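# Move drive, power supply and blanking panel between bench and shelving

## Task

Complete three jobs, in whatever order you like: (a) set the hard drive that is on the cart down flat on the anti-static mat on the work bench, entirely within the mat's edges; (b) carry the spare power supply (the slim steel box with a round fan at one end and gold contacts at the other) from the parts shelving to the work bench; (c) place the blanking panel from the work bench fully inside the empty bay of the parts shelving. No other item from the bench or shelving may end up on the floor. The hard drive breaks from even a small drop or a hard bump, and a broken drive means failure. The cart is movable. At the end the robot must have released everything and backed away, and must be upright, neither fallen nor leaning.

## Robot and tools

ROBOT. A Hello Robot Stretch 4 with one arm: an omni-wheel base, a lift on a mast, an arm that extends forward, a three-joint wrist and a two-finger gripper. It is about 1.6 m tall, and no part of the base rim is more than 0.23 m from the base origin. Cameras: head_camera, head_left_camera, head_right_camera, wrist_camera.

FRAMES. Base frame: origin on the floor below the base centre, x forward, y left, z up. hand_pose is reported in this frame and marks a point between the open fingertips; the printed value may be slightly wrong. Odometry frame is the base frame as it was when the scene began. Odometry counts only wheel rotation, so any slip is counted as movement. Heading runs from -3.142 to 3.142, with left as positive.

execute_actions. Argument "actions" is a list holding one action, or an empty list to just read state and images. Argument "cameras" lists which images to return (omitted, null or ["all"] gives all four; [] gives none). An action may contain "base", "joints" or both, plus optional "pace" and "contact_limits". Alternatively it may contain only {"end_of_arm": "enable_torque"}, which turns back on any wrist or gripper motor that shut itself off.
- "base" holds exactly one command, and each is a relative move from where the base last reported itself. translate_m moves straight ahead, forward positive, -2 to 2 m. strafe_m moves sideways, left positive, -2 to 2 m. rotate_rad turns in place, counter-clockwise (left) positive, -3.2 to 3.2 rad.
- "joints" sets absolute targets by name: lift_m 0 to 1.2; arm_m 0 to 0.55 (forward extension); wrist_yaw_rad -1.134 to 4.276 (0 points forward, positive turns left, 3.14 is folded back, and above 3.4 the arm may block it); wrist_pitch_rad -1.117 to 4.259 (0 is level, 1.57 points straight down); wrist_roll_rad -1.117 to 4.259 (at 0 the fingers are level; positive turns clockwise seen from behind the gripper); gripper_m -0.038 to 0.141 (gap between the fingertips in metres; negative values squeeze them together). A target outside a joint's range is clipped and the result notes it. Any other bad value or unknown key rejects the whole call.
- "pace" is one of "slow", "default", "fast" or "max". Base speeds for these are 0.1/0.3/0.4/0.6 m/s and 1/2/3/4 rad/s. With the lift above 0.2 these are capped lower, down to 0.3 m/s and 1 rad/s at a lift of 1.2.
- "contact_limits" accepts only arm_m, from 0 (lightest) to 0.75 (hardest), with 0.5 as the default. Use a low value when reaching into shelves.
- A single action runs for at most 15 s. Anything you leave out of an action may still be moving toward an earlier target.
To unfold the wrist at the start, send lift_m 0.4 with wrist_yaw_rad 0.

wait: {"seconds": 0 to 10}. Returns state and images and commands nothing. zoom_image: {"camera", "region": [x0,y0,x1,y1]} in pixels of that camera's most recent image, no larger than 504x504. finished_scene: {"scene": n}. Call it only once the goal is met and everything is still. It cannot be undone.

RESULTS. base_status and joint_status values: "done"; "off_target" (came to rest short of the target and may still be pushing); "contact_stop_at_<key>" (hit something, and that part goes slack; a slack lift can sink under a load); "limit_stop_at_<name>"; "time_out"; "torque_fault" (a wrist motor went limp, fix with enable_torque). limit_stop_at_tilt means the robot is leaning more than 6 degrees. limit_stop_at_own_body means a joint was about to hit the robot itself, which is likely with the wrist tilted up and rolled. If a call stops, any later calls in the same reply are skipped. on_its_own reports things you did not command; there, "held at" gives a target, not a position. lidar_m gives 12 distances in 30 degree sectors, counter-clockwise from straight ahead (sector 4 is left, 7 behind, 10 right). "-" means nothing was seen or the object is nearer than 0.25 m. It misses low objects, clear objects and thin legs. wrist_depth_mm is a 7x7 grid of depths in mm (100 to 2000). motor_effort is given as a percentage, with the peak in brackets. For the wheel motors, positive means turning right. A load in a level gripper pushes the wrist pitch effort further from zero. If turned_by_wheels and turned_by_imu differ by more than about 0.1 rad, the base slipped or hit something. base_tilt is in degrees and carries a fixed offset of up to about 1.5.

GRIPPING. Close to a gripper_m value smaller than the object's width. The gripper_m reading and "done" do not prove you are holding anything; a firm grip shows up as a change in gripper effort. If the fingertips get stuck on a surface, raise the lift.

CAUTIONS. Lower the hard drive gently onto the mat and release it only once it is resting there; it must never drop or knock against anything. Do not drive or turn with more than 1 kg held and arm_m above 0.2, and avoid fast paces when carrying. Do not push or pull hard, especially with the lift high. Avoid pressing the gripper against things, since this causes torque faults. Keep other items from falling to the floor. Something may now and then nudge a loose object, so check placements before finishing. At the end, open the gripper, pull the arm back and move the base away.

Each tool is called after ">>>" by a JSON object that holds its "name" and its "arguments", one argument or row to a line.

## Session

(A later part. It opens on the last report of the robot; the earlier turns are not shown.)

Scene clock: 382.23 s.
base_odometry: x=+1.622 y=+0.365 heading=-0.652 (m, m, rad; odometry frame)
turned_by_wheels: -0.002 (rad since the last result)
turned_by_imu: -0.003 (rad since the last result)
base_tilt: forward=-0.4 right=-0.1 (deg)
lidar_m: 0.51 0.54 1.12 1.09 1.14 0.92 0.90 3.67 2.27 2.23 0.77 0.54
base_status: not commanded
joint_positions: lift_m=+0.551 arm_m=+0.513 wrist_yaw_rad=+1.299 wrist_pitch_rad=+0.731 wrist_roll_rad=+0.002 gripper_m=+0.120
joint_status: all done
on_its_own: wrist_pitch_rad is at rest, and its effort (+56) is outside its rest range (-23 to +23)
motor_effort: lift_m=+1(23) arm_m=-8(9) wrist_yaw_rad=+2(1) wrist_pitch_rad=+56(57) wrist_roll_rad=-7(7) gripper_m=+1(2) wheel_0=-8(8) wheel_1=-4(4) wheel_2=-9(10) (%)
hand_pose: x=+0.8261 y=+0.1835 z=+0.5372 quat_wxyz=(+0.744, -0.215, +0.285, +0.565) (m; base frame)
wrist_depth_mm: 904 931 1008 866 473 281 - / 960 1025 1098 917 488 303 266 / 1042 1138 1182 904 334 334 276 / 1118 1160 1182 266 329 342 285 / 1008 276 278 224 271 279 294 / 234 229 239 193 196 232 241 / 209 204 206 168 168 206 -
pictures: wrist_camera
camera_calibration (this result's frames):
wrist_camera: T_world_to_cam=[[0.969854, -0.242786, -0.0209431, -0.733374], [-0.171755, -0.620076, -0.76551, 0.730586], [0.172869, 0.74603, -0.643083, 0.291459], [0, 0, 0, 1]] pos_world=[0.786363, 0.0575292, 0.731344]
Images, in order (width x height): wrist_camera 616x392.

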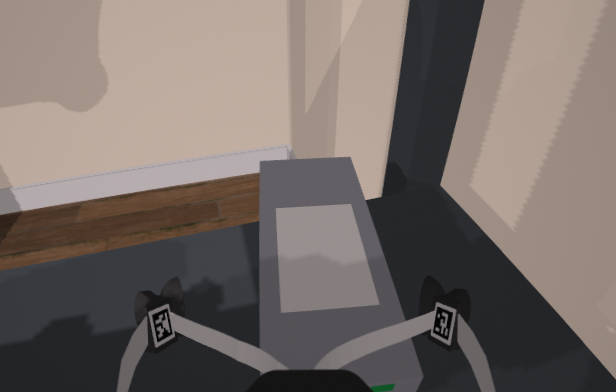

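>>> {"name": "execute_actions", "arguments": {
  "actions": [
    {"joints":{"lift_m":0.6}}
  ],
  "cameras": []
}}

>>> {"name": "execute_actions", "arguments": {
  "actions": [
    {"base":{"strafe_m":0.045},"joints":{"arm_m":0.545,"wrist_yaw_rad":1.42,"wrist_pitch_rad":0.75,"wrist_roll_rad":0},"pace":"slow"}
  ],
  "cameras": ["wrist_camera"]
}}

Scene clock: 395.10 s.
base_odometry: x=+1.622 y=+0.365 heading=-0.651 (m, m, rad; odometry frame)
turned_by_wheels: +0.001 (rad since the last result)
turned_by_imu: +0.001 (rad since the last result)
base_tilt: forward=-0.3 right=-0.2 (deg)
lidar_m: 0.49 0.52 1.11 1.10 1.17 0.94 0.88 3.65 2.27 2.20 0.76 0.54
base_status: not commanded
joint_positions: lift_m=+0.600 arm_m=+0.513 wrist_yaw_rad=+1.300 wrist_pitch_rad=+0.751 wrist_roll_rad=+0.000 gripper_m=+0.120
joint_status: all done
motor_effort: lift_m=+23(23) arm_m=-7(8) wrist_yaw_rad=+0(1) wrist_pitch_rad=-3(56) wrist_roll_rad=-1(7) gripper_m=-3(1) wheel_0=-1(8) wheel_1=-1(4) wheel_2=-1(9) (%)
hand_pose: x=+0.8249 y=+0.1797 z=+0.5810 quat_wxyz=(+0.741, -0.222, +0.292, +0.563) (m; base frame)
wrist_depth_mm: 904 946 1008 904 484 264 - / 946 1025 1078 976 512 300 270 / 1078 1118 1229 1118 355 332 282 / 1118 1160 1229 310 353 364 291 / 1008 1025 1025 265 307 332 298 / 272 266 267 229 223 265 306 / 243 238 238 150 201 237 -
pictures: none
No camera images: the call's "cameras" was empty. Leave "cameras" out to get every camera's image.

Scene clock: 396.63 s.
base_odometry: x=+1.649 y=+0.400 heading=-0.651 (m, m, rad; odometry frame)
turned_by_wheels: +0.000 (rad since the last result)
turned_by_imu: -0.001 (rad since the last result)
base_tilt: forward=-0.4 right=-0.2 (deg)
lidar_m: 0.50 0.53 1.07 1.03 1.11 0.93 0.87 3.74 2.32 2.26 0.77 0.54
base_status: done
joint_positions: lift_m=+0.600 arm_m=+0.543 wrist_yaw_rad=+1.420 wrist_pitch_rad=+0.751 wrist_roll_rad=+0.000 gripper_m=+0.120
joint_status: all done
motor_effort: lift_m=+23(23) arm_m=+9(11) wrist_yaw_rad=-2(9) wrist_pitch_rad=-3(5) wrist_roll_rad=-1(0) gripper_m=-2(0) wheel_0=-2(6) wheel_1=+2(4) wheel_2=-1(2) (%)
hand_pose: x=+0.8325 y=+0.1953 z=+0.5810 quat_wxyz=(+0.706, -0.239, +0.278, +0.606) (m; base frame)
wrist_depth_mm: 878 917 946 991 574 208 - / 976 991 1042 1060 603 216 202 / 1060 1118 1138 1205 634 232 270 / 1160 1182 1229 1160 654 260 289 / 1008 1042 1025 272 342 297 296 / 891 854 268 229 223 271 297 / 243 238 237 149 203 237 286
pictures: wrist_camera
camera_calibration (this result's frames):
wrist_camera: T_world_to_cam=[[0.992171, -0.123298, -0.0198797, -0.778333], [-0.0961056, -0.652108, -0.75201, 0.707945], [0.0797575, 0.748033, -0.658852, 0.396054], [0, 0, 0, 1]] pos_world=[0.808689, 0.0694281, 0.777849]
Images, in order (width x height): wrist_camera 616x392.

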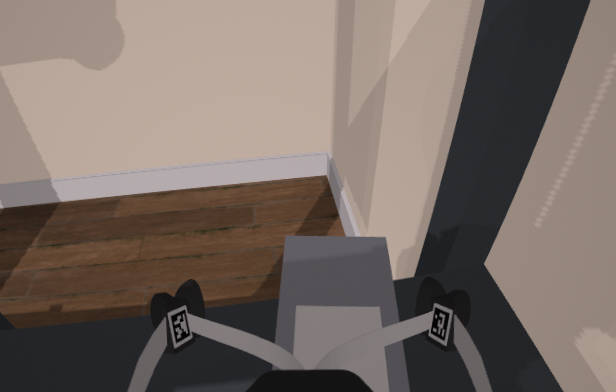

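>>> {"name": "execute_actions", "arguments": {
  "actions": [
    {"base":{"translate_m":0.022},"pace":"slow"}
  ],
  "cameras": []
}}

>>> {"name": "execute_actions", "arguments": {
  "actions": [
    {"joints":{"lift_m":0.55},"pace":"slow"}
  ],
  "cameras": ["wrist_camera"]
}}

Scene clock: 402.53 s.
base_odometry: x=+1.667 y=+0.387 heading=-0.651 (m, m, rad; odometry frame)
turned_by_wheels: +0.000 (rad since the last result)
turned_by_imu: +0.000 (rad since the last result)
base_tilt: forward=-0.3 right=-0.2 (deg)
lidar_m: 0.48 0.51 1.09 1.04 1.11 0.95 0.91 3.73 2.32 2.25 0.72 0.50
base_status: done
joint_positions: lift_m=+0.600 arm_m=+0.543 wrist_yaw_rad=+1.420 wrist_pitch_rad=+0.751 wrist_roll_rad=+0.000 gripper_m=+0.120
joint_status: not commanded
motor_effort: lift_m=+23(23) arm_m=+9(9) wrist_yaw_rad=-1(1) wrist_pitch_rad=-4(4) wrist_roll_rad=+0(1) gripper_m=-4(1) wheel_0=+1(3) wheel_1=+2(2) wheel_2=+1(4) (%)
hand_pose: x=+0.8325 y=+0.1953 z=+0.5810 quat_wxyz=(+0.706, -0.239, +0.278, +0.606) (m; base frame)
wrist_depth_mm: 891 931 960 976 517 182 - / 960 991 1042 1042 539 200 248 / 1060 1118 1160 1160 569 224 255 / 1138 1182 1205 1160 597 258 262 / 1025 1025 1042 265 351 312 265 / 878 866 229 229 242 300 270 / 243 239 235 149 237 237 -
pictures: none
No camera images: the call's "cameras" was empty. Leave "cameras" out to get every camera's image.

Scene clock: 403.83 s.
base_odometry: x=+1.667 y=+0.387 heading=-0.652 (m, m, rad; odometry frame)
turned_by_wheels: -0.002 (rad since the last result)
turned_by_imu: -0.003 (rad since the last result)
base_tilt: forward=-0.4 right=-0.2 (deg)
lidar_m: 0.48 0.50 1.08 1.05 1.11 0.93 0.90 3.72 2.30 2.26 0.74 0.51
base_status: not commanded
joint_positions: lift_m=+0.551 arm_m=+0.543 wrist_yaw_rad=+1.419 wrist_pitch_rad=+0.730 wrist_roll_rad=+0.002 gripper_m=+0.120
joint_status: all done
on_its_own: wrist_pitch_rad is at rest, and its effort (+58) is outside its rest range (-23 to +23)
motor_effort: lift_m=+2(21) arm_m=+9(9) wrist_yaw_rad=+1(1) wrist_pitch_rad=+58(59) wrist_roll_rad=-7(8) gripper_m=-3(1) wheel_0=-8(8) wheel_1=-3(3) wheel_2=-8(8) (%)
hand_pose: x=+0.8333 y=+0.1993 z=+0.5374 quat_wxyz=(+0.709, -0.232, +0.271, +0.608) (m; base frame)
wrist_depth_mm: 891 931 960 976 500 185 - / 960 1008 1042 1042 521 202 244 / 1060 1098 1138 1160 544 227 250 / 1160 1160 1205 1160 559 281 255 / 991 1008 960 224 273 301 258 / 235 228 198 192 214 238 262 / 208 204 168 160 208 207 -
pictures: wrist_camera
camera_calibration (this result's frames):
wrist_camera: T_world_to_cam=[[0.991921, -0.125111, -0.0209864, -0.778338], [-0.0963619, -0.635485, -0.766077, 0.682324], [0.0825081, 0.76191, -0.642406, 0.350302], [0, 0, 0, 1]] pos_world=[0.808897, 0.069329, 0.731414]
Images, in order (width x height): wrist_camera 616x392.

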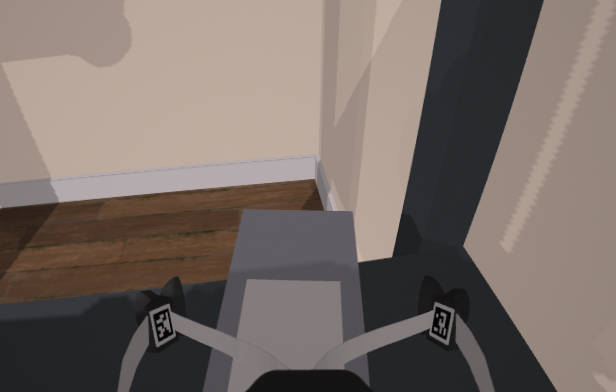

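>>> {"name": "execute_actions", "arguments": {
  "actions": [
    {"joints":{"lift_m":0.567},"pace":"slow"}
  ],
  "cameras": []
}}

>>> {"name": "execute_actions", "arguments": {
  "actions": [
    {"joints":{"gripper_m":0.0},"pace":"slow"}
  ],
  "cameras": []
}}

>>> {"name": "execute_actions", "arguments": {
  "actions": [
    {"joints":{"lift_m":0.6},"pace":"slow"}
  ],
  "cameras": ["wrist_camera"]
}}

Scene clock: 418.03 s.
base_odometry: x=+1.667 y=+0.387 heading=-0.651 (m, m, rad; odometry frame)
turned_by_wheels: +0.001 (rad since the last result)
turned_by_imu: +0.001 (rad since the last result)
base_tilt: forward=-0.3 right=-0.2 (deg)
lidar_m: 0.48 0.48 1.09 1.04 1.12 0.92 0.91 3.73 2.33 2.27 0.73 0.51
base_status: not commanded
joint_positions: lift_m=+0.567 arm_m=+0.543 wrist_yaw_rad=+1.420 wrist_pitch_rad=+0.745 wrist_roll_rad=+0.002 gripper_m=+0.120
joint_status: all done
motor_effort: lift_m=+20(20) arm_m=+9(9) wrist_yaw_rad=+0(1) wrist_pitch_rad=+14(59) wrist_roll_rad=-5(7) gripper_m=-2(1) wheel_0=-2(8) wheel_1=+0(3) wheel_2=-1(8) (%)
hand_pose: x=+0.8327 y=+0.1965 z=+0.5496 quat_wxyz=(+0.707, -0.237, +0.277, +0.607) (m; base frame)
wrist_depth_mm: 891 917 960 976 512 183 - / 960 991 1042 1042 535 200 247 / 1060 1118 1138 1160 564 224 253 / 1138 1160 1182 1138 580 265 259 / 991 991 960 227 271 294 264 / 239 236 202 196 215 239 267 / 214 209 175 147 206 209 -
pictures: none
No camera images: the call's "cameras" was empty. Leave "cameras" out to get every camera's image.

Scene clock: 422.63 s.
base_odometry: x=+1.667 y=+0.387 heading=-0.650 (m, m, rad; odometry frame)
turned_by_wheels: +0.001 (rad since the last result)
turned_by_imu: +0.000 (rad since the last result)
base_tilt: forward=-0.2 right=-0.2 (deg)
lidar_m: 0.49 0.51 1.09 1.04 1.12 0.95 0.91 3.76 2.30 2.27 0.73 0.50
base_status: not commanded
joint_positions: lift_m=+0.567 arm_m=+0.543 wrist_yaw_rad=+1.420 wrist_pitch_rad=+0.757 wrist_roll_rad=+0.000 gripper_m=+0.001
joint_status: all done
motor_effort: lift_m=+19(20) arm_m=+9(9) wrist_yaw_rad=-4(15) wrist_pitch_rad=-19(21) wrist_roll_rad=-1(5) gripper_m=-29(28) wheel_0=+2(4) wheel_1=+2(3) wheel_2=+1(2) (%)
hand_pose: x=+0.8322 y=+0.1943 z=+0.5472 quat_wxyz=(+0.705, -0.241, +0.280, +0.606) (m; base frame)
wrist_depth_mm: 904 917 946 960 517 184 - / 960 1008 1060 1060 544 202 248 / 1078 1118 1160 1182 569 228 256 / 1138 1160 1160 1118 585 267 262 / 976 976 946 210 258 274 268 / 230 232 189 183 182 229 270 / 206 154 170 163 169 162 -
pictures: none
No camera images: the call's "cameras" was empty. Leave "cameras" out to get every camera's image.

Scene clock: 423.73 s.
base_odometry: x=+1.667 y=+0.387 heading=-0.650 (m, m, rad; odometry frame)
turned_by_wheels: +0.000 (rad since the last result)
turned_by_imu: +0.000 (rad since the last result)
base_tilt: forward=-0.1 right=-0.1 (deg)
lidar_m: 0.48 0.51 1.08 1.04 1.11 0.93 0.92 3.74 2.32 2.26 0.73 0.52
base_status: not commanded
joint_positions: lift_m=+0.599 arm_m=+0.543 wrist_yaw_rad=+1.420 wrist_pitch_rad=+0.757 wrist_roll_rad=+0.000 gripper_m=+0.001
joint_status: all done
motor_effort: lift_m=+26(26) arm_m=+8(9) wrist_yaw_rad=-3(3) wrist_pitch_rad=-20(20) wrist_roll_rad=-1(2) gripper_m=-31(30) wheel_0=+2(2) wheel_1=+2(2) wheel_2=+1(2) (%)
hand_pose: x=+0.8322 y=+0.1942 z=+0.5795 quat_wxyz=(+0.705, -0.241, +0.280, +0.606) (m; base frame)
wrist_depth_mm: 891 917 960 976 517 184 - / 960 1008 1042 1060 544 202 248 / 1078 1118 1182 1182 574 228 256 / 1160 1182 1182 1160 591 267 262 / 1025 1025 976 209 291 314 267 / 866 878 189 183 182 282 271 / 239 154 170 163 170 162 -
pictures: wrist_camera
camera_calibration (this result's frames):
wrist_camera: T_world_to_cam=[[0.992244, -0.122673, -0.020099, -0.778257], [-0.096303, -0.656345, -0.748289, 0.704985], [0.0786033, 0.744421, -0.663068, 0.399963], [0, 0, 0, 1]] pos_world=[0.808674, 0.0695016, 0.777094]
Images, in order (width x height): wrist_camera 616x392.

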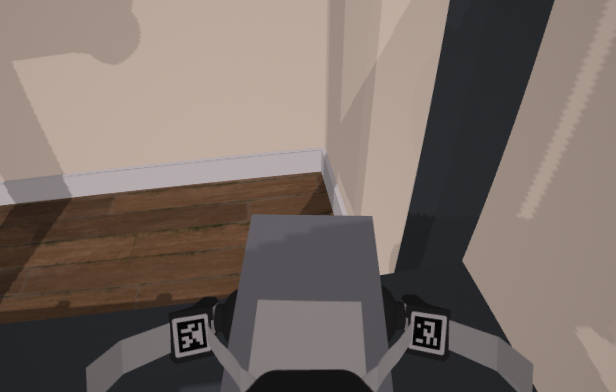

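>>> {"name": "execute_actions", "arguments": {
  "actions": [
    {"base":{"strafe_m":-0.13},"joints":{"lift_m":0.62},"pace":"slow"}
  ],
  "cameras": ["wrist_camera","head_left_camera"]
}}

Scene clock: 434.67 s.
base_odometry: x=+1.588 y=+0.284 heading=-0.651 (m, m, rad; odometry frame)
turned_by_wheels: +0.000 (rad since the last result)
turned_by_imu: +0.000 (rad since the last result)
base_tilt: forward=-0.2 right=-0.2 (deg)
lidar_m: 0.47 0.51 1.20 1.17 1.24 0.94 0.91 3.55 2.20 2.13 1.42 0.50
base_status: done
joint_positions: lift_m=+0.619 arm_m=+0.543 wrist_yaw_rad=+1.420 wrist_pitch_rad=+0.757 wrist_roll_rad=+0.000 gripper_m=+0.001
joint_status: all done
motor_effort: lift_m=+26(27) arm_m=+8(8) wrist_yaw_rad=-2(1) wrist_pitch_rad=-20(20) wrist_roll_rad=-1(1) gripper_m=-31(30) wheel_0=+1(5) wheel_1=-2(3) wheel_2=+1(1) (%)
hand_pose: x=+0.8323 y=+0.1942 z=+0.5995 quat_wxyz=(+0.705, -0.241, +0.280, +0.606) (m; base frame)
wrist_depth_mm: 1008 1042 1078 1078 314 315 - / 1098 1138 1182 1182 345 325 248 / 1229 1255 1336 1308 394 336 255 / 1229 1255 1229 397 399 347 262 / 338 338 327 209 325 353 266 / 289 291 189 183 182 306 271 / 259 154 170 163 169 161 -
pictures: head_left_camera, wrist_camera
camera_calibration (this result's frames):
wrist_camera: T_world_to_cam=[[0.992205, -0.122985, -0.0201, -0.777839], [-0.0965122, -0.656338, -0.748269, 0.720104], [0.0788334, 0.744376, -0.663091, 0.413094], [0, 0, 0, 1]] pos_world=[0.808709, 0.069472, 0.797116]
Images, in order (width x height): head_left_camera 420x672, wrist_camera 616x392.

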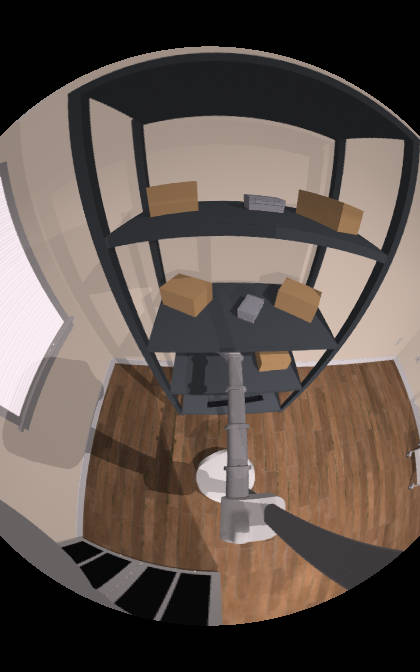

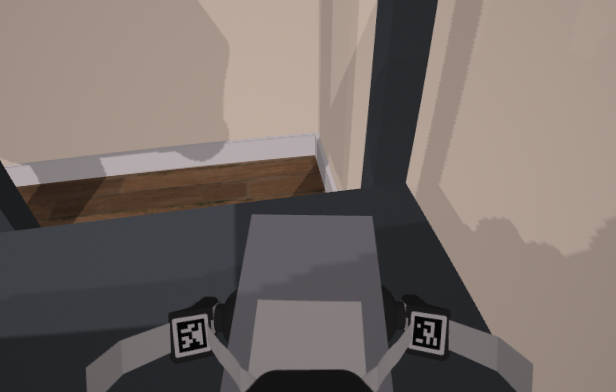

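Now inside the edge. Retract gently.

>>> {"name": "execute_actions", "arguments": {
  "actions": [
    {"joints":{"arm_m":0.0},"pace":"slow","contact_limits":{"arm_m":0.2}}
  ],
  "cameras": ["head_left_camera"]
}}

Scene clock: 447.53 s.
base_odometry: x=+1.588 y=+0.284 heading=-0.651 (m, m, rad; odometry frame)
turned_by_wheels: +0.000 (rad since the last result)
turned_by_imu: -0.001 (rad since the last result)
base_tilt: forward=-0.4 right=-0.2 (deg)
lidar_m: 0.48 0.50 1.21 1.18 1.25 0.94 0.91 3.53 2.18 2.14 1.42 0.52
base_status: not commanded
joint_positions: lift_m=+0.619 arm_m=+0.002 wrist_yaw_rad=+1.420 wrist_pitch_rad=+0.757 wrist_roll_rad=+0.000 gripper_m=+0.001
joint_status: all done
motor_effort: lift_m=+26(26) arm_m=-9(11) wrist_yaw_rad=-2(0) wrist_pitch_rad=-20(20) wrist_roll_rad=-1(1) gripper_m=-27(30) wheel_0=+1(1) wheel_1=-2(2) wheel_2=+1(1) (%)
contact_limits: arm_m 0.2
hand_pose: x=+0.2912 y=+0.1942 z=+0.5995 quat_wxyz=(+0.705, -0.241, +0.280, +0.606) (m; base frame)
wrist_depth_mm: 1008 1042 1098 1138 1182 1138 319 / 1098 1118 1182 1255 1281 1182 854 / 1205 1255 1308 1366 1397 415 931 / 1229 1229 1229 1229 1229 413 399 / 1060 1042 1025 209 1008 504 338 / 904 904 189 183 182 878 320 / 809 154 170 163 169 161 723
pictures: head_left_camera
Images, in order (width x height): head_left_camera 420x672.

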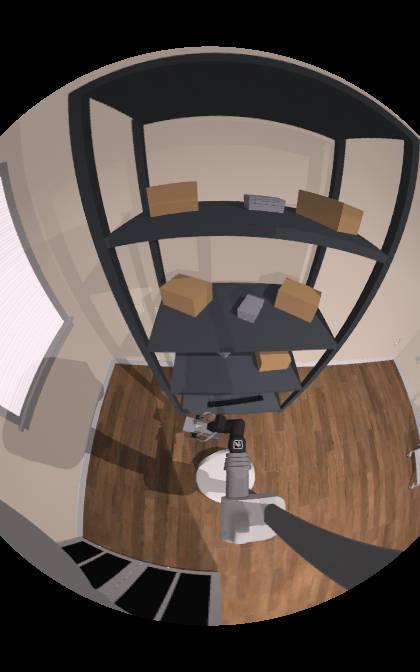

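>>> {"name": "execute_actions", "arguments": {
  "actions": [
    {"base":{"translate_m":-0.15},"pace":"slow"}
  ],
  "cameras": []
}}

>>> {"name": "execute_actions", "arguments": {
  "actions": [
    {"base":{"rotate_rad":-2.64},"pace":"slow"}
  ],
  "cameras": []
}}

>>> {"name": "execute_actions", "arguments": {
  "actions": [
    {"base":{"translate_m":2.0},"joints":{"lift_m":0.95,"wrist_yaw_rad":0}}
  ],
  "cameras": ["head_camera","head_right_camera"]
}}

Scene clock: 459.67 s.
base_odometry: x=+1.469 y=+0.374 heading=-0.651 (m, m, rad; odometry frame)
turned_by_wheels: +0.000 (rad since the last result)
turned_by_imu: -0.001 (rad since the last result)
base_tilt: forward=-0.3 right=-0.2 (deg)
lidar_m: 0.62 0.67 1.21 1.20 1.09 0.79 0.76 3.56 2.17 2.12 1.64 0.68
base_status: done
joint_positions: lift_m=+0.619 arm_m=+0.002 wrist_yaw_rad=+1.420 wrist_pitch_rad=+0.757 wrist_roll_rad=+0.000 gripper_m=+0.001
joint_status: not commanded
motor_effort: lift_m=+26(26) arm_m=-9(9) wrist_yaw_rad=-3(3) wrist_pitch_rad=-20(20) wrist_roll_rad=-2(1) gripper_m=-28(30) wheel_0=+0(4) wheel_1=-1(2) wheel_2=-1(5) (%)
hand_pose: x=+0.2912 y=+0.1942 z=+0.5995 quat_wxyz=(+0.705, -0.241, +0.280, +0.606) (m; base frame)
wrist_depth_mm: 1025 1060 1078 1118 1160 1182 1042 / 1098 1138 1182 1255 1308 1281 1078 / 1229 1255 1308 1366 1366 1397 1098 / 1255 1255 1229 1229 1229 1229 500 / 1060 1042 1025 209 1008 1042 569 / 904 904 189 183 183 691 878 / 809 154 170 164 170 161 723
pictures: none
No camera images: the call's "cameras" was empty. Leave "cameras" out to get every camera's image.

Scene clock: 463.60 s.
base_odometry: x=+1.469 y=+0.374 heading=+2.993 (m, m, rad; odometry frame)
turned_by_wheels: -2.640 (rad since the last result)
turned_by_imu: -2.619 (rad since the last result)
base_tilt: forward=-0.3 right=-0.1 (deg)
lidar_m: 2.93 2.63 2.12 1.71 0.70 0.65 0.69 1.23 1.18 1.11 0.77 0.74
base_status: done
joint_positions: lift_m=+0.619 arm_m=+0.002 wrist_yaw_rad=+1.420 wrist_pitch_rad=+0.757 wrist_roll_rad=+0.000 gripper_m=+0.001
joint_status: not commanded
motor_effort: lift_m=+26(26) arm_m=-9(9) wrist_yaw_rad=-2(1) wrist_pitch_rad=-21(21) wrist_roll_rad=-1(1) gripper_m=-29(24) wheel_0=+1(4) wheel_1=+2(4) wheel_2=+1(4) (%)
hand_pose: x=+0.2912 y=+0.1941 z=+0.5995 quat_wxyz=(+0.705, -0.241, +0.280, +0.606) (m; base frame)
wrist_depth_mm: 1308 1708 - - - 1983 1921 / 1366 1756 1863 1921 1863 1808 1921 / 1397 1537 1499 1499 1499 1537 1499 / 1255 1255 1229 1229 1229 1205 1229 / 1042 1042 1025 209 1008 1025 1042 / 891 917 189 183 183 904 891 / 798 154 170 163 169 162 798
pictures: none
No camera images: the call's "cameras" was empty. Leave "cameras" out to get every camera's image.

Scene clock: 471.73 s.
base_odometry: x=-0.509 y=+0.671 heading=+2.993 (m, m, rad; odometry frame)
turned_by_wheels: +0.000 (rad since the last result)
turned_by_imu: +0.007 (rad since the last result)
base_tilt: forward=-0.5 right=-0.2 (deg)
lidar_m: 1.89 1.61 1.54 1.59 1.60 2.48 2.51 0.99 0.94 1.54 1.11 1.05
base_status: done
joint_positions: lift_m=+0.949 arm_m=+0.002 wrist_yaw_rad=+0.000 wrist_pitch_rad=+0.757 wrist_roll_rad=+0.000 gripper_m=+0.001
joint_status: all done
motor_effort: lift_m=+26(26) arm_m=-9(9) wrist_yaw_rad=-2(13) wrist_pitch_rad=-20(22) wrist_roll_rad=-1(1) gripper_m=-30(26) wheel_0=+1(5) wheel_1=+0(3) wheel_2=+1(8) (%)
hand_pose: x=+0.3829 y=-0.0874 z=+0.9295 quat_wxyz=(+0.929, +0.000, +0.370, +0.000) (m; base frame)
wrist_depth_mm: 1308 1576 1983 1808 1537 1397 1182 / 1397 1708 - 1921 1661 1499 891 / 1430 1756 - - 1863 1618 778 / 1499 1708 1708 1756 1756 1708 1499 / 1464 1464 1464 209 1430 1430 1464 / 1255 1281 189 183 187 1205 1255 / 1138 154 170 164 169 162 1138
pictures: head_camera, head_right_camera
Images, in order (width x height): head_camera 420x560, head_right_camera 420x672.

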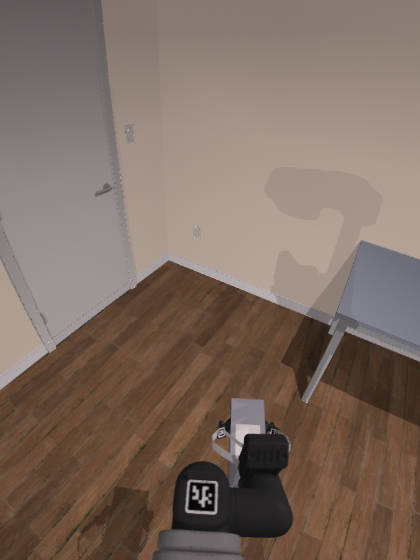

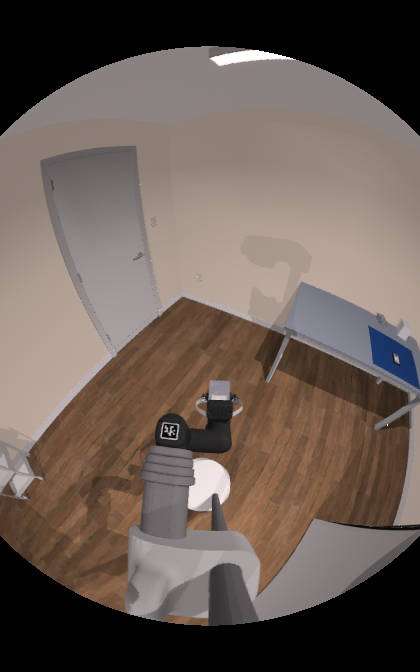

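>>> {"name": "execute_actions", "arguments": {
  "actions": [
    {"base":{"rotate_rad":-0.6},"pace":"slow"}
  ],
  "cameras": []
}}

>>> {"name": "execute_actions", "arguments": {
  "actions": [
    {"base":{"strafe_m":-0.4}}
  ],
  "cameras": []
}}

>>> {"name": "execute_actions", "arguments": {
  "actions": [
    {"base":{"translate_m":0.58}}
  ],
  "cameras": ["head_camera","head_right_camera"]
}}

Scene clock: 483.77 s.
base_odometry: x=-0.509 y=+0.671 heading=+2.393 (m, m, rad; odometry frame)
turned_by_wheels: -0.600 (rad since the last result)
turned_by_imu: -0.595 (rad since the last result)
base_tilt: forward=-0.3 right=-0.1 (deg)
lidar_m: 1.07 1.87 1.64 1.55 1.58 1.58 2.87 2.45 1.03 0.94 1.67 1.14
base_status: done
joint_positions: lift_m=+0.949 arm_m=+0.002 wrist_yaw_rad=+0.000 wrist_pitch_rad=+0.757 wrist_roll_rad=+0.000 gripper_m=+0.001
joint_status: not commanded
motor_effort: lift_m=+26(26) arm_m=-8(8) wrist_yaw_rad=+0(1) wrist_pitch_rad=-20(20) wrist_roll_rad=-1(1) gripper_m=-27(30) wheel_0=+2(5) wheel_1=+2(4) wheel_2=+2(6) (%)
hand_pose: x=+0.3828 y=-0.0875 z=+0.9295 quat_wxyz=(+0.929, +0.000, +0.370, +0.000) (m; base frame)
wrist_depth_mm: 1499 1464 1464 1160 1160 1160 1160 / 1537 1618 1618 946 976 976 976 / 1756 1808 1863 1863 1921 1863 - / 1756 1756 1708 1708 1756 1708 1708 / 1499 1430 1464 209 1430 1464 1464 / 1255 1281 188 183 182 1255 1255 / 1138 154 170 164 169 161 1138
pictures: none
No camera images: the call's "cameras" was empty. Leave "cameras" out to get every camera's image.

Scene clock: 486.43 s.
base_odometry: x=-0.237 y=+0.964 heading=+2.393 (m, m, rad; odometry frame)
turned_by_wheels: +0.000 (rad since the last result)
turned_by_imu: +0.001 (rad since the last result)
base_tilt: forward=-0.3 right=-0.1 (deg)
lidar_m: 1.08 1.11 2.07 1.93 1.91 2.05 2.37 0.90 0.59 0.54 0.58 1.13
base_status: done
joint_positions: lift_m=+0.949 arm_m=+0.002 wrist_yaw_rad=+0.000 wrist_pitch_rad=+0.757 wrist_roll_rad=+0.000 gripper_m=+0.001
joint_status: not commanded
motor_effort: lift_m=+26(26) arm_m=-9(9) wrist_yaw_rad=+0(3) wrist_pitch_rad=-20(21) wrist_roll_rad=+0(1) gripper_m=-30(29) wheel_0=-2(9) wheel_1=+1(10) wheel_2=+0(2) (%)
hand_pose: x=+0.3829 y=-0.0874 z=+0.9295 quat_wxyz=(+0.929, +0.000, +0.370, +0.000) (m; base frame)
wrist_depth_mm: 1499 1336 1160 1138 1160 1160 1182 / 1576 931 946 976 960 976 1025 / 1756 1808 1863 1921 1921 - 1983 / 1756 1661 1756 1756 1756 1756 1661 / 1464 1464 1430 209 1430 1464 1464 / 1281 1281 188 183 182 1281 1255 / 1138 154 170 164 169 161 1118
pictures: none
No camera images: the call's "cameras" was empty. Leave "cameras" out to get every camera's image.

Scene clock: 489.87 s.
base_odometry: x=-0.662 y=+1.359 heading=+2.393 (m, m, rad; odometry frame)
turned_by_wheels: +0.000 (rad since the last result)
turned_by_imu: +0.002 (rad since the last result)
base_tilt: forward=-0.3 right=-0.1 (deg)
lidar_m: 0.50 0.51 1.70 1.98 2.08 2.32 3.45 0.81 0.71 1.39 0.79 0.58
base_status: done
joint_positions: lift_m=+0.949 arm_m=+0.002 wrist_yaw_rad=+0.000 wrist_pitch_rad=+0.757 wrist_roll_rad=+0.000 gripper_m=+0.001
joint_status: not commanded
motor_effort: lift_m=+26(26) arm_m=-8(8) wrist_yaw_rad=-3(2) wrist_pitch_rad=-20(21) wrist_roll_rad=-1(0) gripper_m=-30(30) wheel_0=+1(4) wheel_1=-1(4) wheel_2=+0(8) (%)
hand_pose: x=+0.3829 y=-0.0874 z=+0.9295 quat_wxyz=(+0.929, +0.000, +0.370, +0.000) (m; base frame)
wrist_depth_mm: 960 976 1025 1025 1025 1025 976 / 1008 866 866 866 866 878 891 / 676 683 676 668 676 676 661 / 559 559 554 554 554 554 554 / 473 469 462 209 473 492 500 / 1229 1255 187 183 183 1255 1255 / 917 154 170 163 169 162 1138
pictures: head_camera, head_right_camera
Images, in order (width x height): head_camera 420x560, head_right_camera 420x672.

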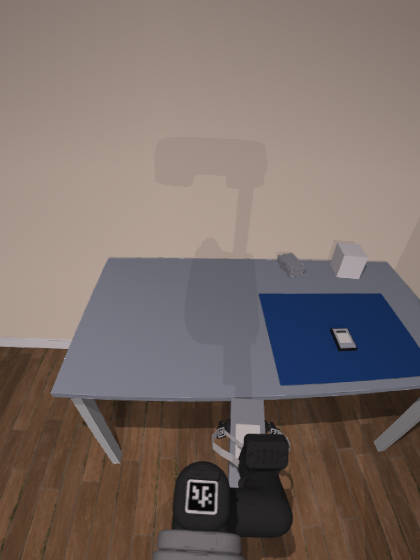

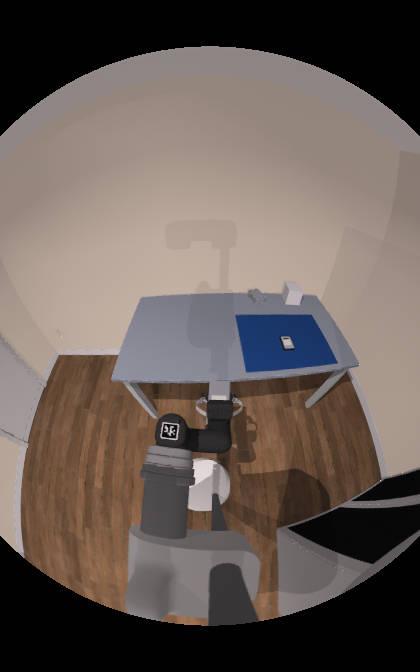

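>>> {"name": "execute_actions", "arguments": {
  "actions": [
    {"base":{"strafe_m":0.12},"pace":"slow"}
  ],
  "cameras": []
}}

>>> {"name": "execute_actions", "arguments": {
  "actions": [
    {"joints":{"arm_m":0.38},"pace":"slow"}
  ],
  "cameras": []
}}

>>> {"name": "execute_actions", "arguments": {
  "actions": [
    {"joints":{"lift_m":0.84},"pace":"slow"}
  ],
  "cameras": ["wrist_camera"]
}}

Scene clock: 501.17 s.
base_odometry: x=-0.744 y=+1.271 heading=+2.393 (m, m, rad; odometry frame)
turned_by_wheels: +0.000 (rad since the last result)
turned_by_imu: -0.001 (rad since the last result)
base_tilt: forward=-0.3 right=-0.1 (deg)
lidar_m: 0.48 0.53 1.71 1.84 1.91 2.26 3.45 1.02 0.80 1.41 0.80 0.55
base_status: done
joint_positions: lift_m=+0.949 arm_m=+0.002 wrist_yaw_rad=+0.000 wrist_pitch_rad=+0.757 wrist_roll_rad=+0.000 gripper_m=+0.001
joint_status: not commanded
motor_effort: lift_m=+26(26) arm_m=-8(8) wrist_yaw_rad=-2(2) wrist_pitch_rad=-20(20) wrist_roll_rad=-1(1) gripper_m=-30(26) wheel_0=+0(5) wheel_1=-1(4) wheel_2=-1(1) (%)
hand_pose: x=+0.3829 y=-0.0874 z=+0.9295 quat_wxyz=(+0.929, +0.000, +0.370, +0.000) (m; base frame)
wrist_depth_mm: 960 960 1008 1025 1025 1042 917 / 1042 878 866 866 866 866 891 / 1098 676 676 668 676 676 676 / 559 554 559 559 559 554 554 / 469 473 462 209 459 484 484 / 521 1229 189 182 183 1255 1255 / 866 154 170 163 169 162 1138
pictures: none
No camera images: the call's "cameras" was empty. Leave "cameras" out to get every camera's image.

Scene clock: 506.23 s.
base_odometry: x=-0.744 y=+1.271 heading=+2.393 (m, m, rad; odometry frame)
turned_by_wheels: +0.000 (rad since the last result)
turned_by_imu: +0.000 (rad since the last result)
base_tilt: forward=-0.4 right=-0.2 (deg)
lidar_m: 0.50 0.54 1.70 1.85 1.95 2.27 3.46 1.00 0.77 1.40 0.79 0.55
base_status: not commanded
joint_positions: lift_m=+0.949 arm_m=+0.378 wrist_yaw_rad=+0.000 wrist_pitch_rad=+0.757 wrist_roll_rad=+0.000 gripper_m=+0.001
joint_status: all done
motor_effort: lift_m=+26(26) arm_m=+9(5) wrist_yaw_rad=-2(1) wrist_pitch_rad=-20(20) wrist_roll_rad=+0(1) gripper_m=-29(26) wheel_0=+0(0) wheel_1=-1(1) wheel_2=-1(1) (%)
hand_pose: x=+0.7590 y=-0.0874 z=+0.9295 quat_wxyz=(+0.929, +0.000, +0.370, +0.000) (m; base frame)
wrist_depth_mm: 615 627 647 661 668 683 691 / 668 683 707 723 741 732 759 / 683 676 661 668 668 654 640 / 549 549 549 554 549 549 549 / 466 469 459 209 455 466 459 / 402 404 190 182 183 404 399 / 362 154 170 163 169 161 357
pictures: none
No camera images: the call's "cameras" was empty. Leave "cameras" out to get every camera's image.

Scene clock: 508.00 s.
base_odometry: x=-0.744 y=+1.271 heading=+2.393 (m, m, rad; odometry frame)
turned_by_wheels: +0.000 (rad since the last result)
turned_by_imu: +0.000 (rad since the last result)
base_tilt: forward=-0.3 right=-0.1 (deg)
lidar_m: 0.50 0.51 1.71 1.85 1.92 2.24 3.46 0.99 0.77 1.39 0.80 0.51
base_status: not commanded
joint_positions: lift_m=+0.840 arm_m=+0.378 wrist_yaw_rad=+0.000 wrist_pitch_rad=+0.757 wrist_roll_rad=+0.000 gripper_m=+0.001
joint_status: all done
motor_effort: lift_m=+19(25) arm_m=+9(9) wrist_yaw_rad=-4(1) wrist_pitch_rad=-21(21) wrist_roll_rad=-1(2) gripper_m=-30(31) wheel_0=+0(0) wheel_1=-1(1) wheel_2=-1(1) (%)
hand_pose: x=+0.7590 y=-0.0874 z=+0.8201 quat_wxyz=(+0.929, +0.000, +0.370, +0.000) (m; base frame)
wrist_depth_mm: 615 634 654 654 668 676 676 / 615 603 591 585 591 597 564 / 469 466 462 459 462 466 462 / 379 382 384 382 384 382 379 / 324 324 315 210 317 324 322 / 278 281 189 183 182 281 279 / 250 154 170 164 169 161 -
pictures: wrist_camera
camera_calibration (this result's frames):
wrist_camera: T_world_to_cam=[[0.0275688, -0.99942, -0.0199925, -0.079852], [-0.66352, -0.00333699, -0.748151, 1.18061], [0.74765, 0.033891, -0.663227, 0.205133], [0, 0, 0, 1]] pos_world=[0.63219, -0.0828182, 1.01772]
Images, in order (width x height): wrist_camera 616x392.

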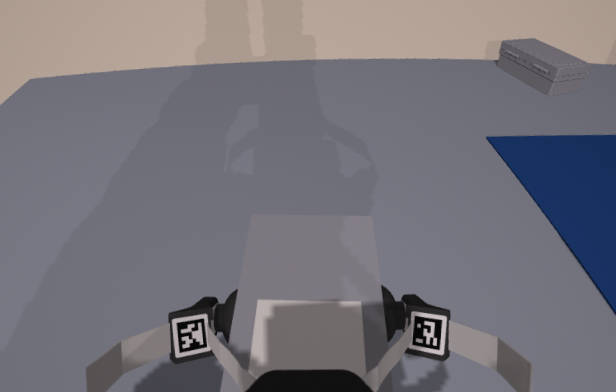

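>>> {"name": "execute_actions", "arguments": {
  "actions": [
    {"joints":{"lift_m":0.8},"pace":"slow"}
  ],
  "cameras": []
}}

>>> {"name": "execute_actions", "arguments": {
  "actions": [
    {"joints":{"gripper_m":0.12},"pace":"slow"}
  ],
  "cameras": []
}}

>>> {"name": "execute_actions", "arguments": {
  "actions": [
    {"joints":{"lift_m":0.95}}
  ],
  "cameras": []
}}

>>> {"name": "execute_actions", "arguments": {
  "actions": [
    {"base":{"translate_m":-0.3},"joints":{"arm_m":0},"pace":"fast"}
  ],
  "cameras": ["head_right_camera"]
}}

Scene clock: 517.43 s.
base_odometry: x=-0.744 y=+1.271 heading=+2.393 (m, m, rad; odometry frame)
turned_by_wheels: +0.000 (rad since the last result)
turned_by_imu: +0.000 (rad since the last result)
base_tilt: forward=-0.3 right=-0.2 (deg)
lidar_m: 0.50 0.53 1.70 1.85 1.93 2.27 3.45 1.01 0.78 1.43 0.80 0.54
base_status: not commanded
joint_positions: lift_m=+0.800 arm_m=+0.378 wrist_yaw_rad=+0.000 wrist_pitch_rad=+0.757 wrist_roll_rad=+0.000 gripper_m=+0.001
joint_status: all done
motor_effort: lift_m=+19(19) arm_m=+8(9) wrist_yaw_rad=-4(2) wrist_pitch_rad=-20(20) wrist_roll_rad=-1(1) gripper_m=-30(28) wheel_0=+0(0) wheel_1=-1(1) wheel_2=-1(2) (%)
hand_pose: x=+0.7590 y=-0.0874 z=+0.7801 quat_wxyz=(+0.929, +0.000, +0.370, +0.000) (m; base frame)
wrist_depth_mm: 621 615 640 634 647 654 564 / 512 504 492 492 496 504 508 / 394 392 387 387 389 392 389 / 320 322 320 320 320 320 320 / 270 272 266 210 265 272 271 / 233 236 189 183 183 236 235 / 210 154 170 163 170 162 -
pictures: none
No camera images: the call's "cameras" was empty. Leave "cameras" out to get every camera's image.

Scene clock: 522.03 s.
base_odometry: x=-0.744 y=+1.271 heading=+2.393 (m, m, rad; odometry frame)
turned_by_wheels: +0.000 (rad since the last result)
turned_by_imu: -0.001 (rad since the last result)
base_tilt: forward=-0.3 right=-0.1 (deg)
lidar_m: 0.51 0.52 1.70 1.84 1.91 2.25 3.45 0.99 0.80 1.38 0.80 0.55
base_status: not commanded
joint_positions: lift_m=+0.800 arm_m=+0.378 wrist_yaw_rad=-0.005 wrist_pitch_rad=+0.758 wrist_roll_rad=+0.000 gripper_m=+0.120
joint_status: all done
on_its_own: wrist_pitch_rad is at rest, and its effort (-24) is outside its rest range (-23 to +23)
motor_effort: lift_m=+19(19) arm_m=+9(9) wrist_yaw_rad=+13(13) wrist_pitch_rad=-24(24) wrist_roll_rad=+0(0) gripper_m=-1(28) wheel_0=+0(0) wheel_1=-1(1) wheel_2=-6(6) (%)
hand_pose: x=+0.7583 y=-0.0885 z=+0.7799 quat_wxyz=(+0.929, +0.001, +0.370, -0.002) (m; base frame)
wrist_depth_mm: 615 621 634 647 661 661 564 / 525 512 508 504 508 517 525 / 402 399 397 397 399 399 399 / 327 327 329 327 329 330 330 / 276 278 279 225 272 278 277 / 238 240 201 196 201 240 239 / 213 210 180 154 180 211 -
pictures: none
No camera images: the call's "cameras" was empty. Leave "cameras" out to get every camera's image.

Scene clock: 523.73 s.
base_odometry: x=-0.744 y=+1.271 heading=+2.393 (m, m, rad; odometry frame)
turned_by_wheels: +0.000 (rad since the last result)
turned_by_imu: +0.000 (rad since the last result)
base_tilt: forward=-0.4 right=-0.2 (deg)
lidar_m: 0.51 0.52 1.72 1.85 1.94 2.26 3.48 1.02 0.80 1.41 0.79 0.54
base_status: not commanded
joint_positions: lift_m=+0.950 arm_m=+0.378 wrist_yaw_rad=+0.000 wrist_pitch_rad=+0.752 wrist_roll_rad=+0.000 gripper_m=+0.120
joint_status: all done
motor_effort: lift_m=+23(25) arm_m=+9(9) wrist_yaw_rad=-1(15) wrist_pitch_rad=-6(23) wrist_roll_rad=+1(1) gripper_m=-3(0) wheel_0=+0(0) wheel_1=-1(1) wheel_2=-1(6) (%)
hand_pose: x=+0.7600 y=-0.0875 z=+0.9308 quat_wxyz=(+0.930, +0.000, +0.367, +0.000) (m; base frame)
wrist_depth_mm: 615 621 647 661 668 683 691 / 668 683 707 732 741 732 759 / 707 683 683 683 683 661 647 / 564 559 564 564 564 564 564 / 473 477 480 480 477 473 469 / 407 399 404 415 404 399 407 / 366 359 355 149 362 359 362
pictures: none
No camera images: the call's "cameras" was empty. Leave "cameras" out to get every camera's image.

Scene clock: 525.97 s.
base_odometry: x=-0.524 y=+1.066 heading=+2.393 (m, m, rad; odometry frame)
turned_by_wheels: +0.000 (rad since the last result)
turned_by_imu: -0.001 (rad since the last result)
base_tilt: forward=-0.4 right=-0.3 (deg)
lidar_m: 0.79 0.82 1.96 1.83 1.90 2.02 2.71 1.02 0.71 0.67 1.28 0.86
base_status: done
joint_positions: lift_m=+0.950 arm_m=+0.002 wrist_yaw_rad=+0.000 wrist_pitch_rad=+0.752 wrist_roll_rad=+0.000 gripper_m=+0.120
joint_status: all done
motor_effort: lift_m=+23(23) arm_m=-8(10) wrist_yaw_rad=-1(0) wrist_pitch_rad=-6(6) wrist_roll_rad=+0(1) gripper_m=+1(0) wheel_0=-1(5) wheel_1=+1(4) wheel_2=-1(10) (%)
hand_pose: x=+0.3839 y=-0.0875 z=+0.9309 quat_wxyz=(+0.930, +0.000, +0.367, +0.000) (m; base frame)
wrist_depth_mm: 1205 1229 1205 1182 1182 1182 1229 / 1336 960 878 831 891 904 917 / 1464 691 715 723 723 759 768 / 1661 1661 1661 1618 1708 1756 1756 / 1464 1430 1537 1499 1464 1464 1464 / 1281 1255 1281 1308 1255 1255 1255 / 1160 1118 1138 149 1118 1118 1138
pictures: head_right_camera
Images, in order (width x height): head_right_camera 420x672.

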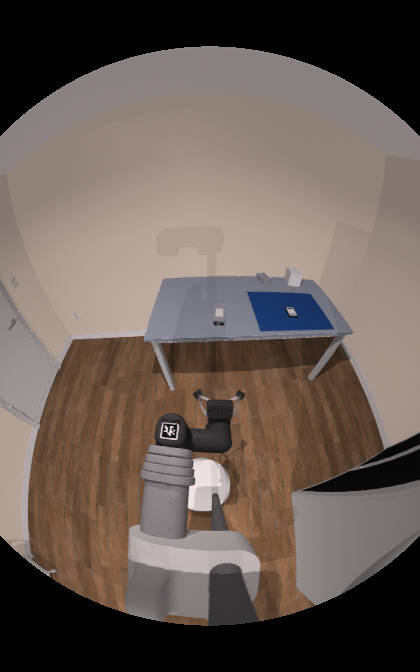

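>>> {"name": "finished_scene", "arguments": {
  "scene": 2
}}

The scene is finished: the task was done.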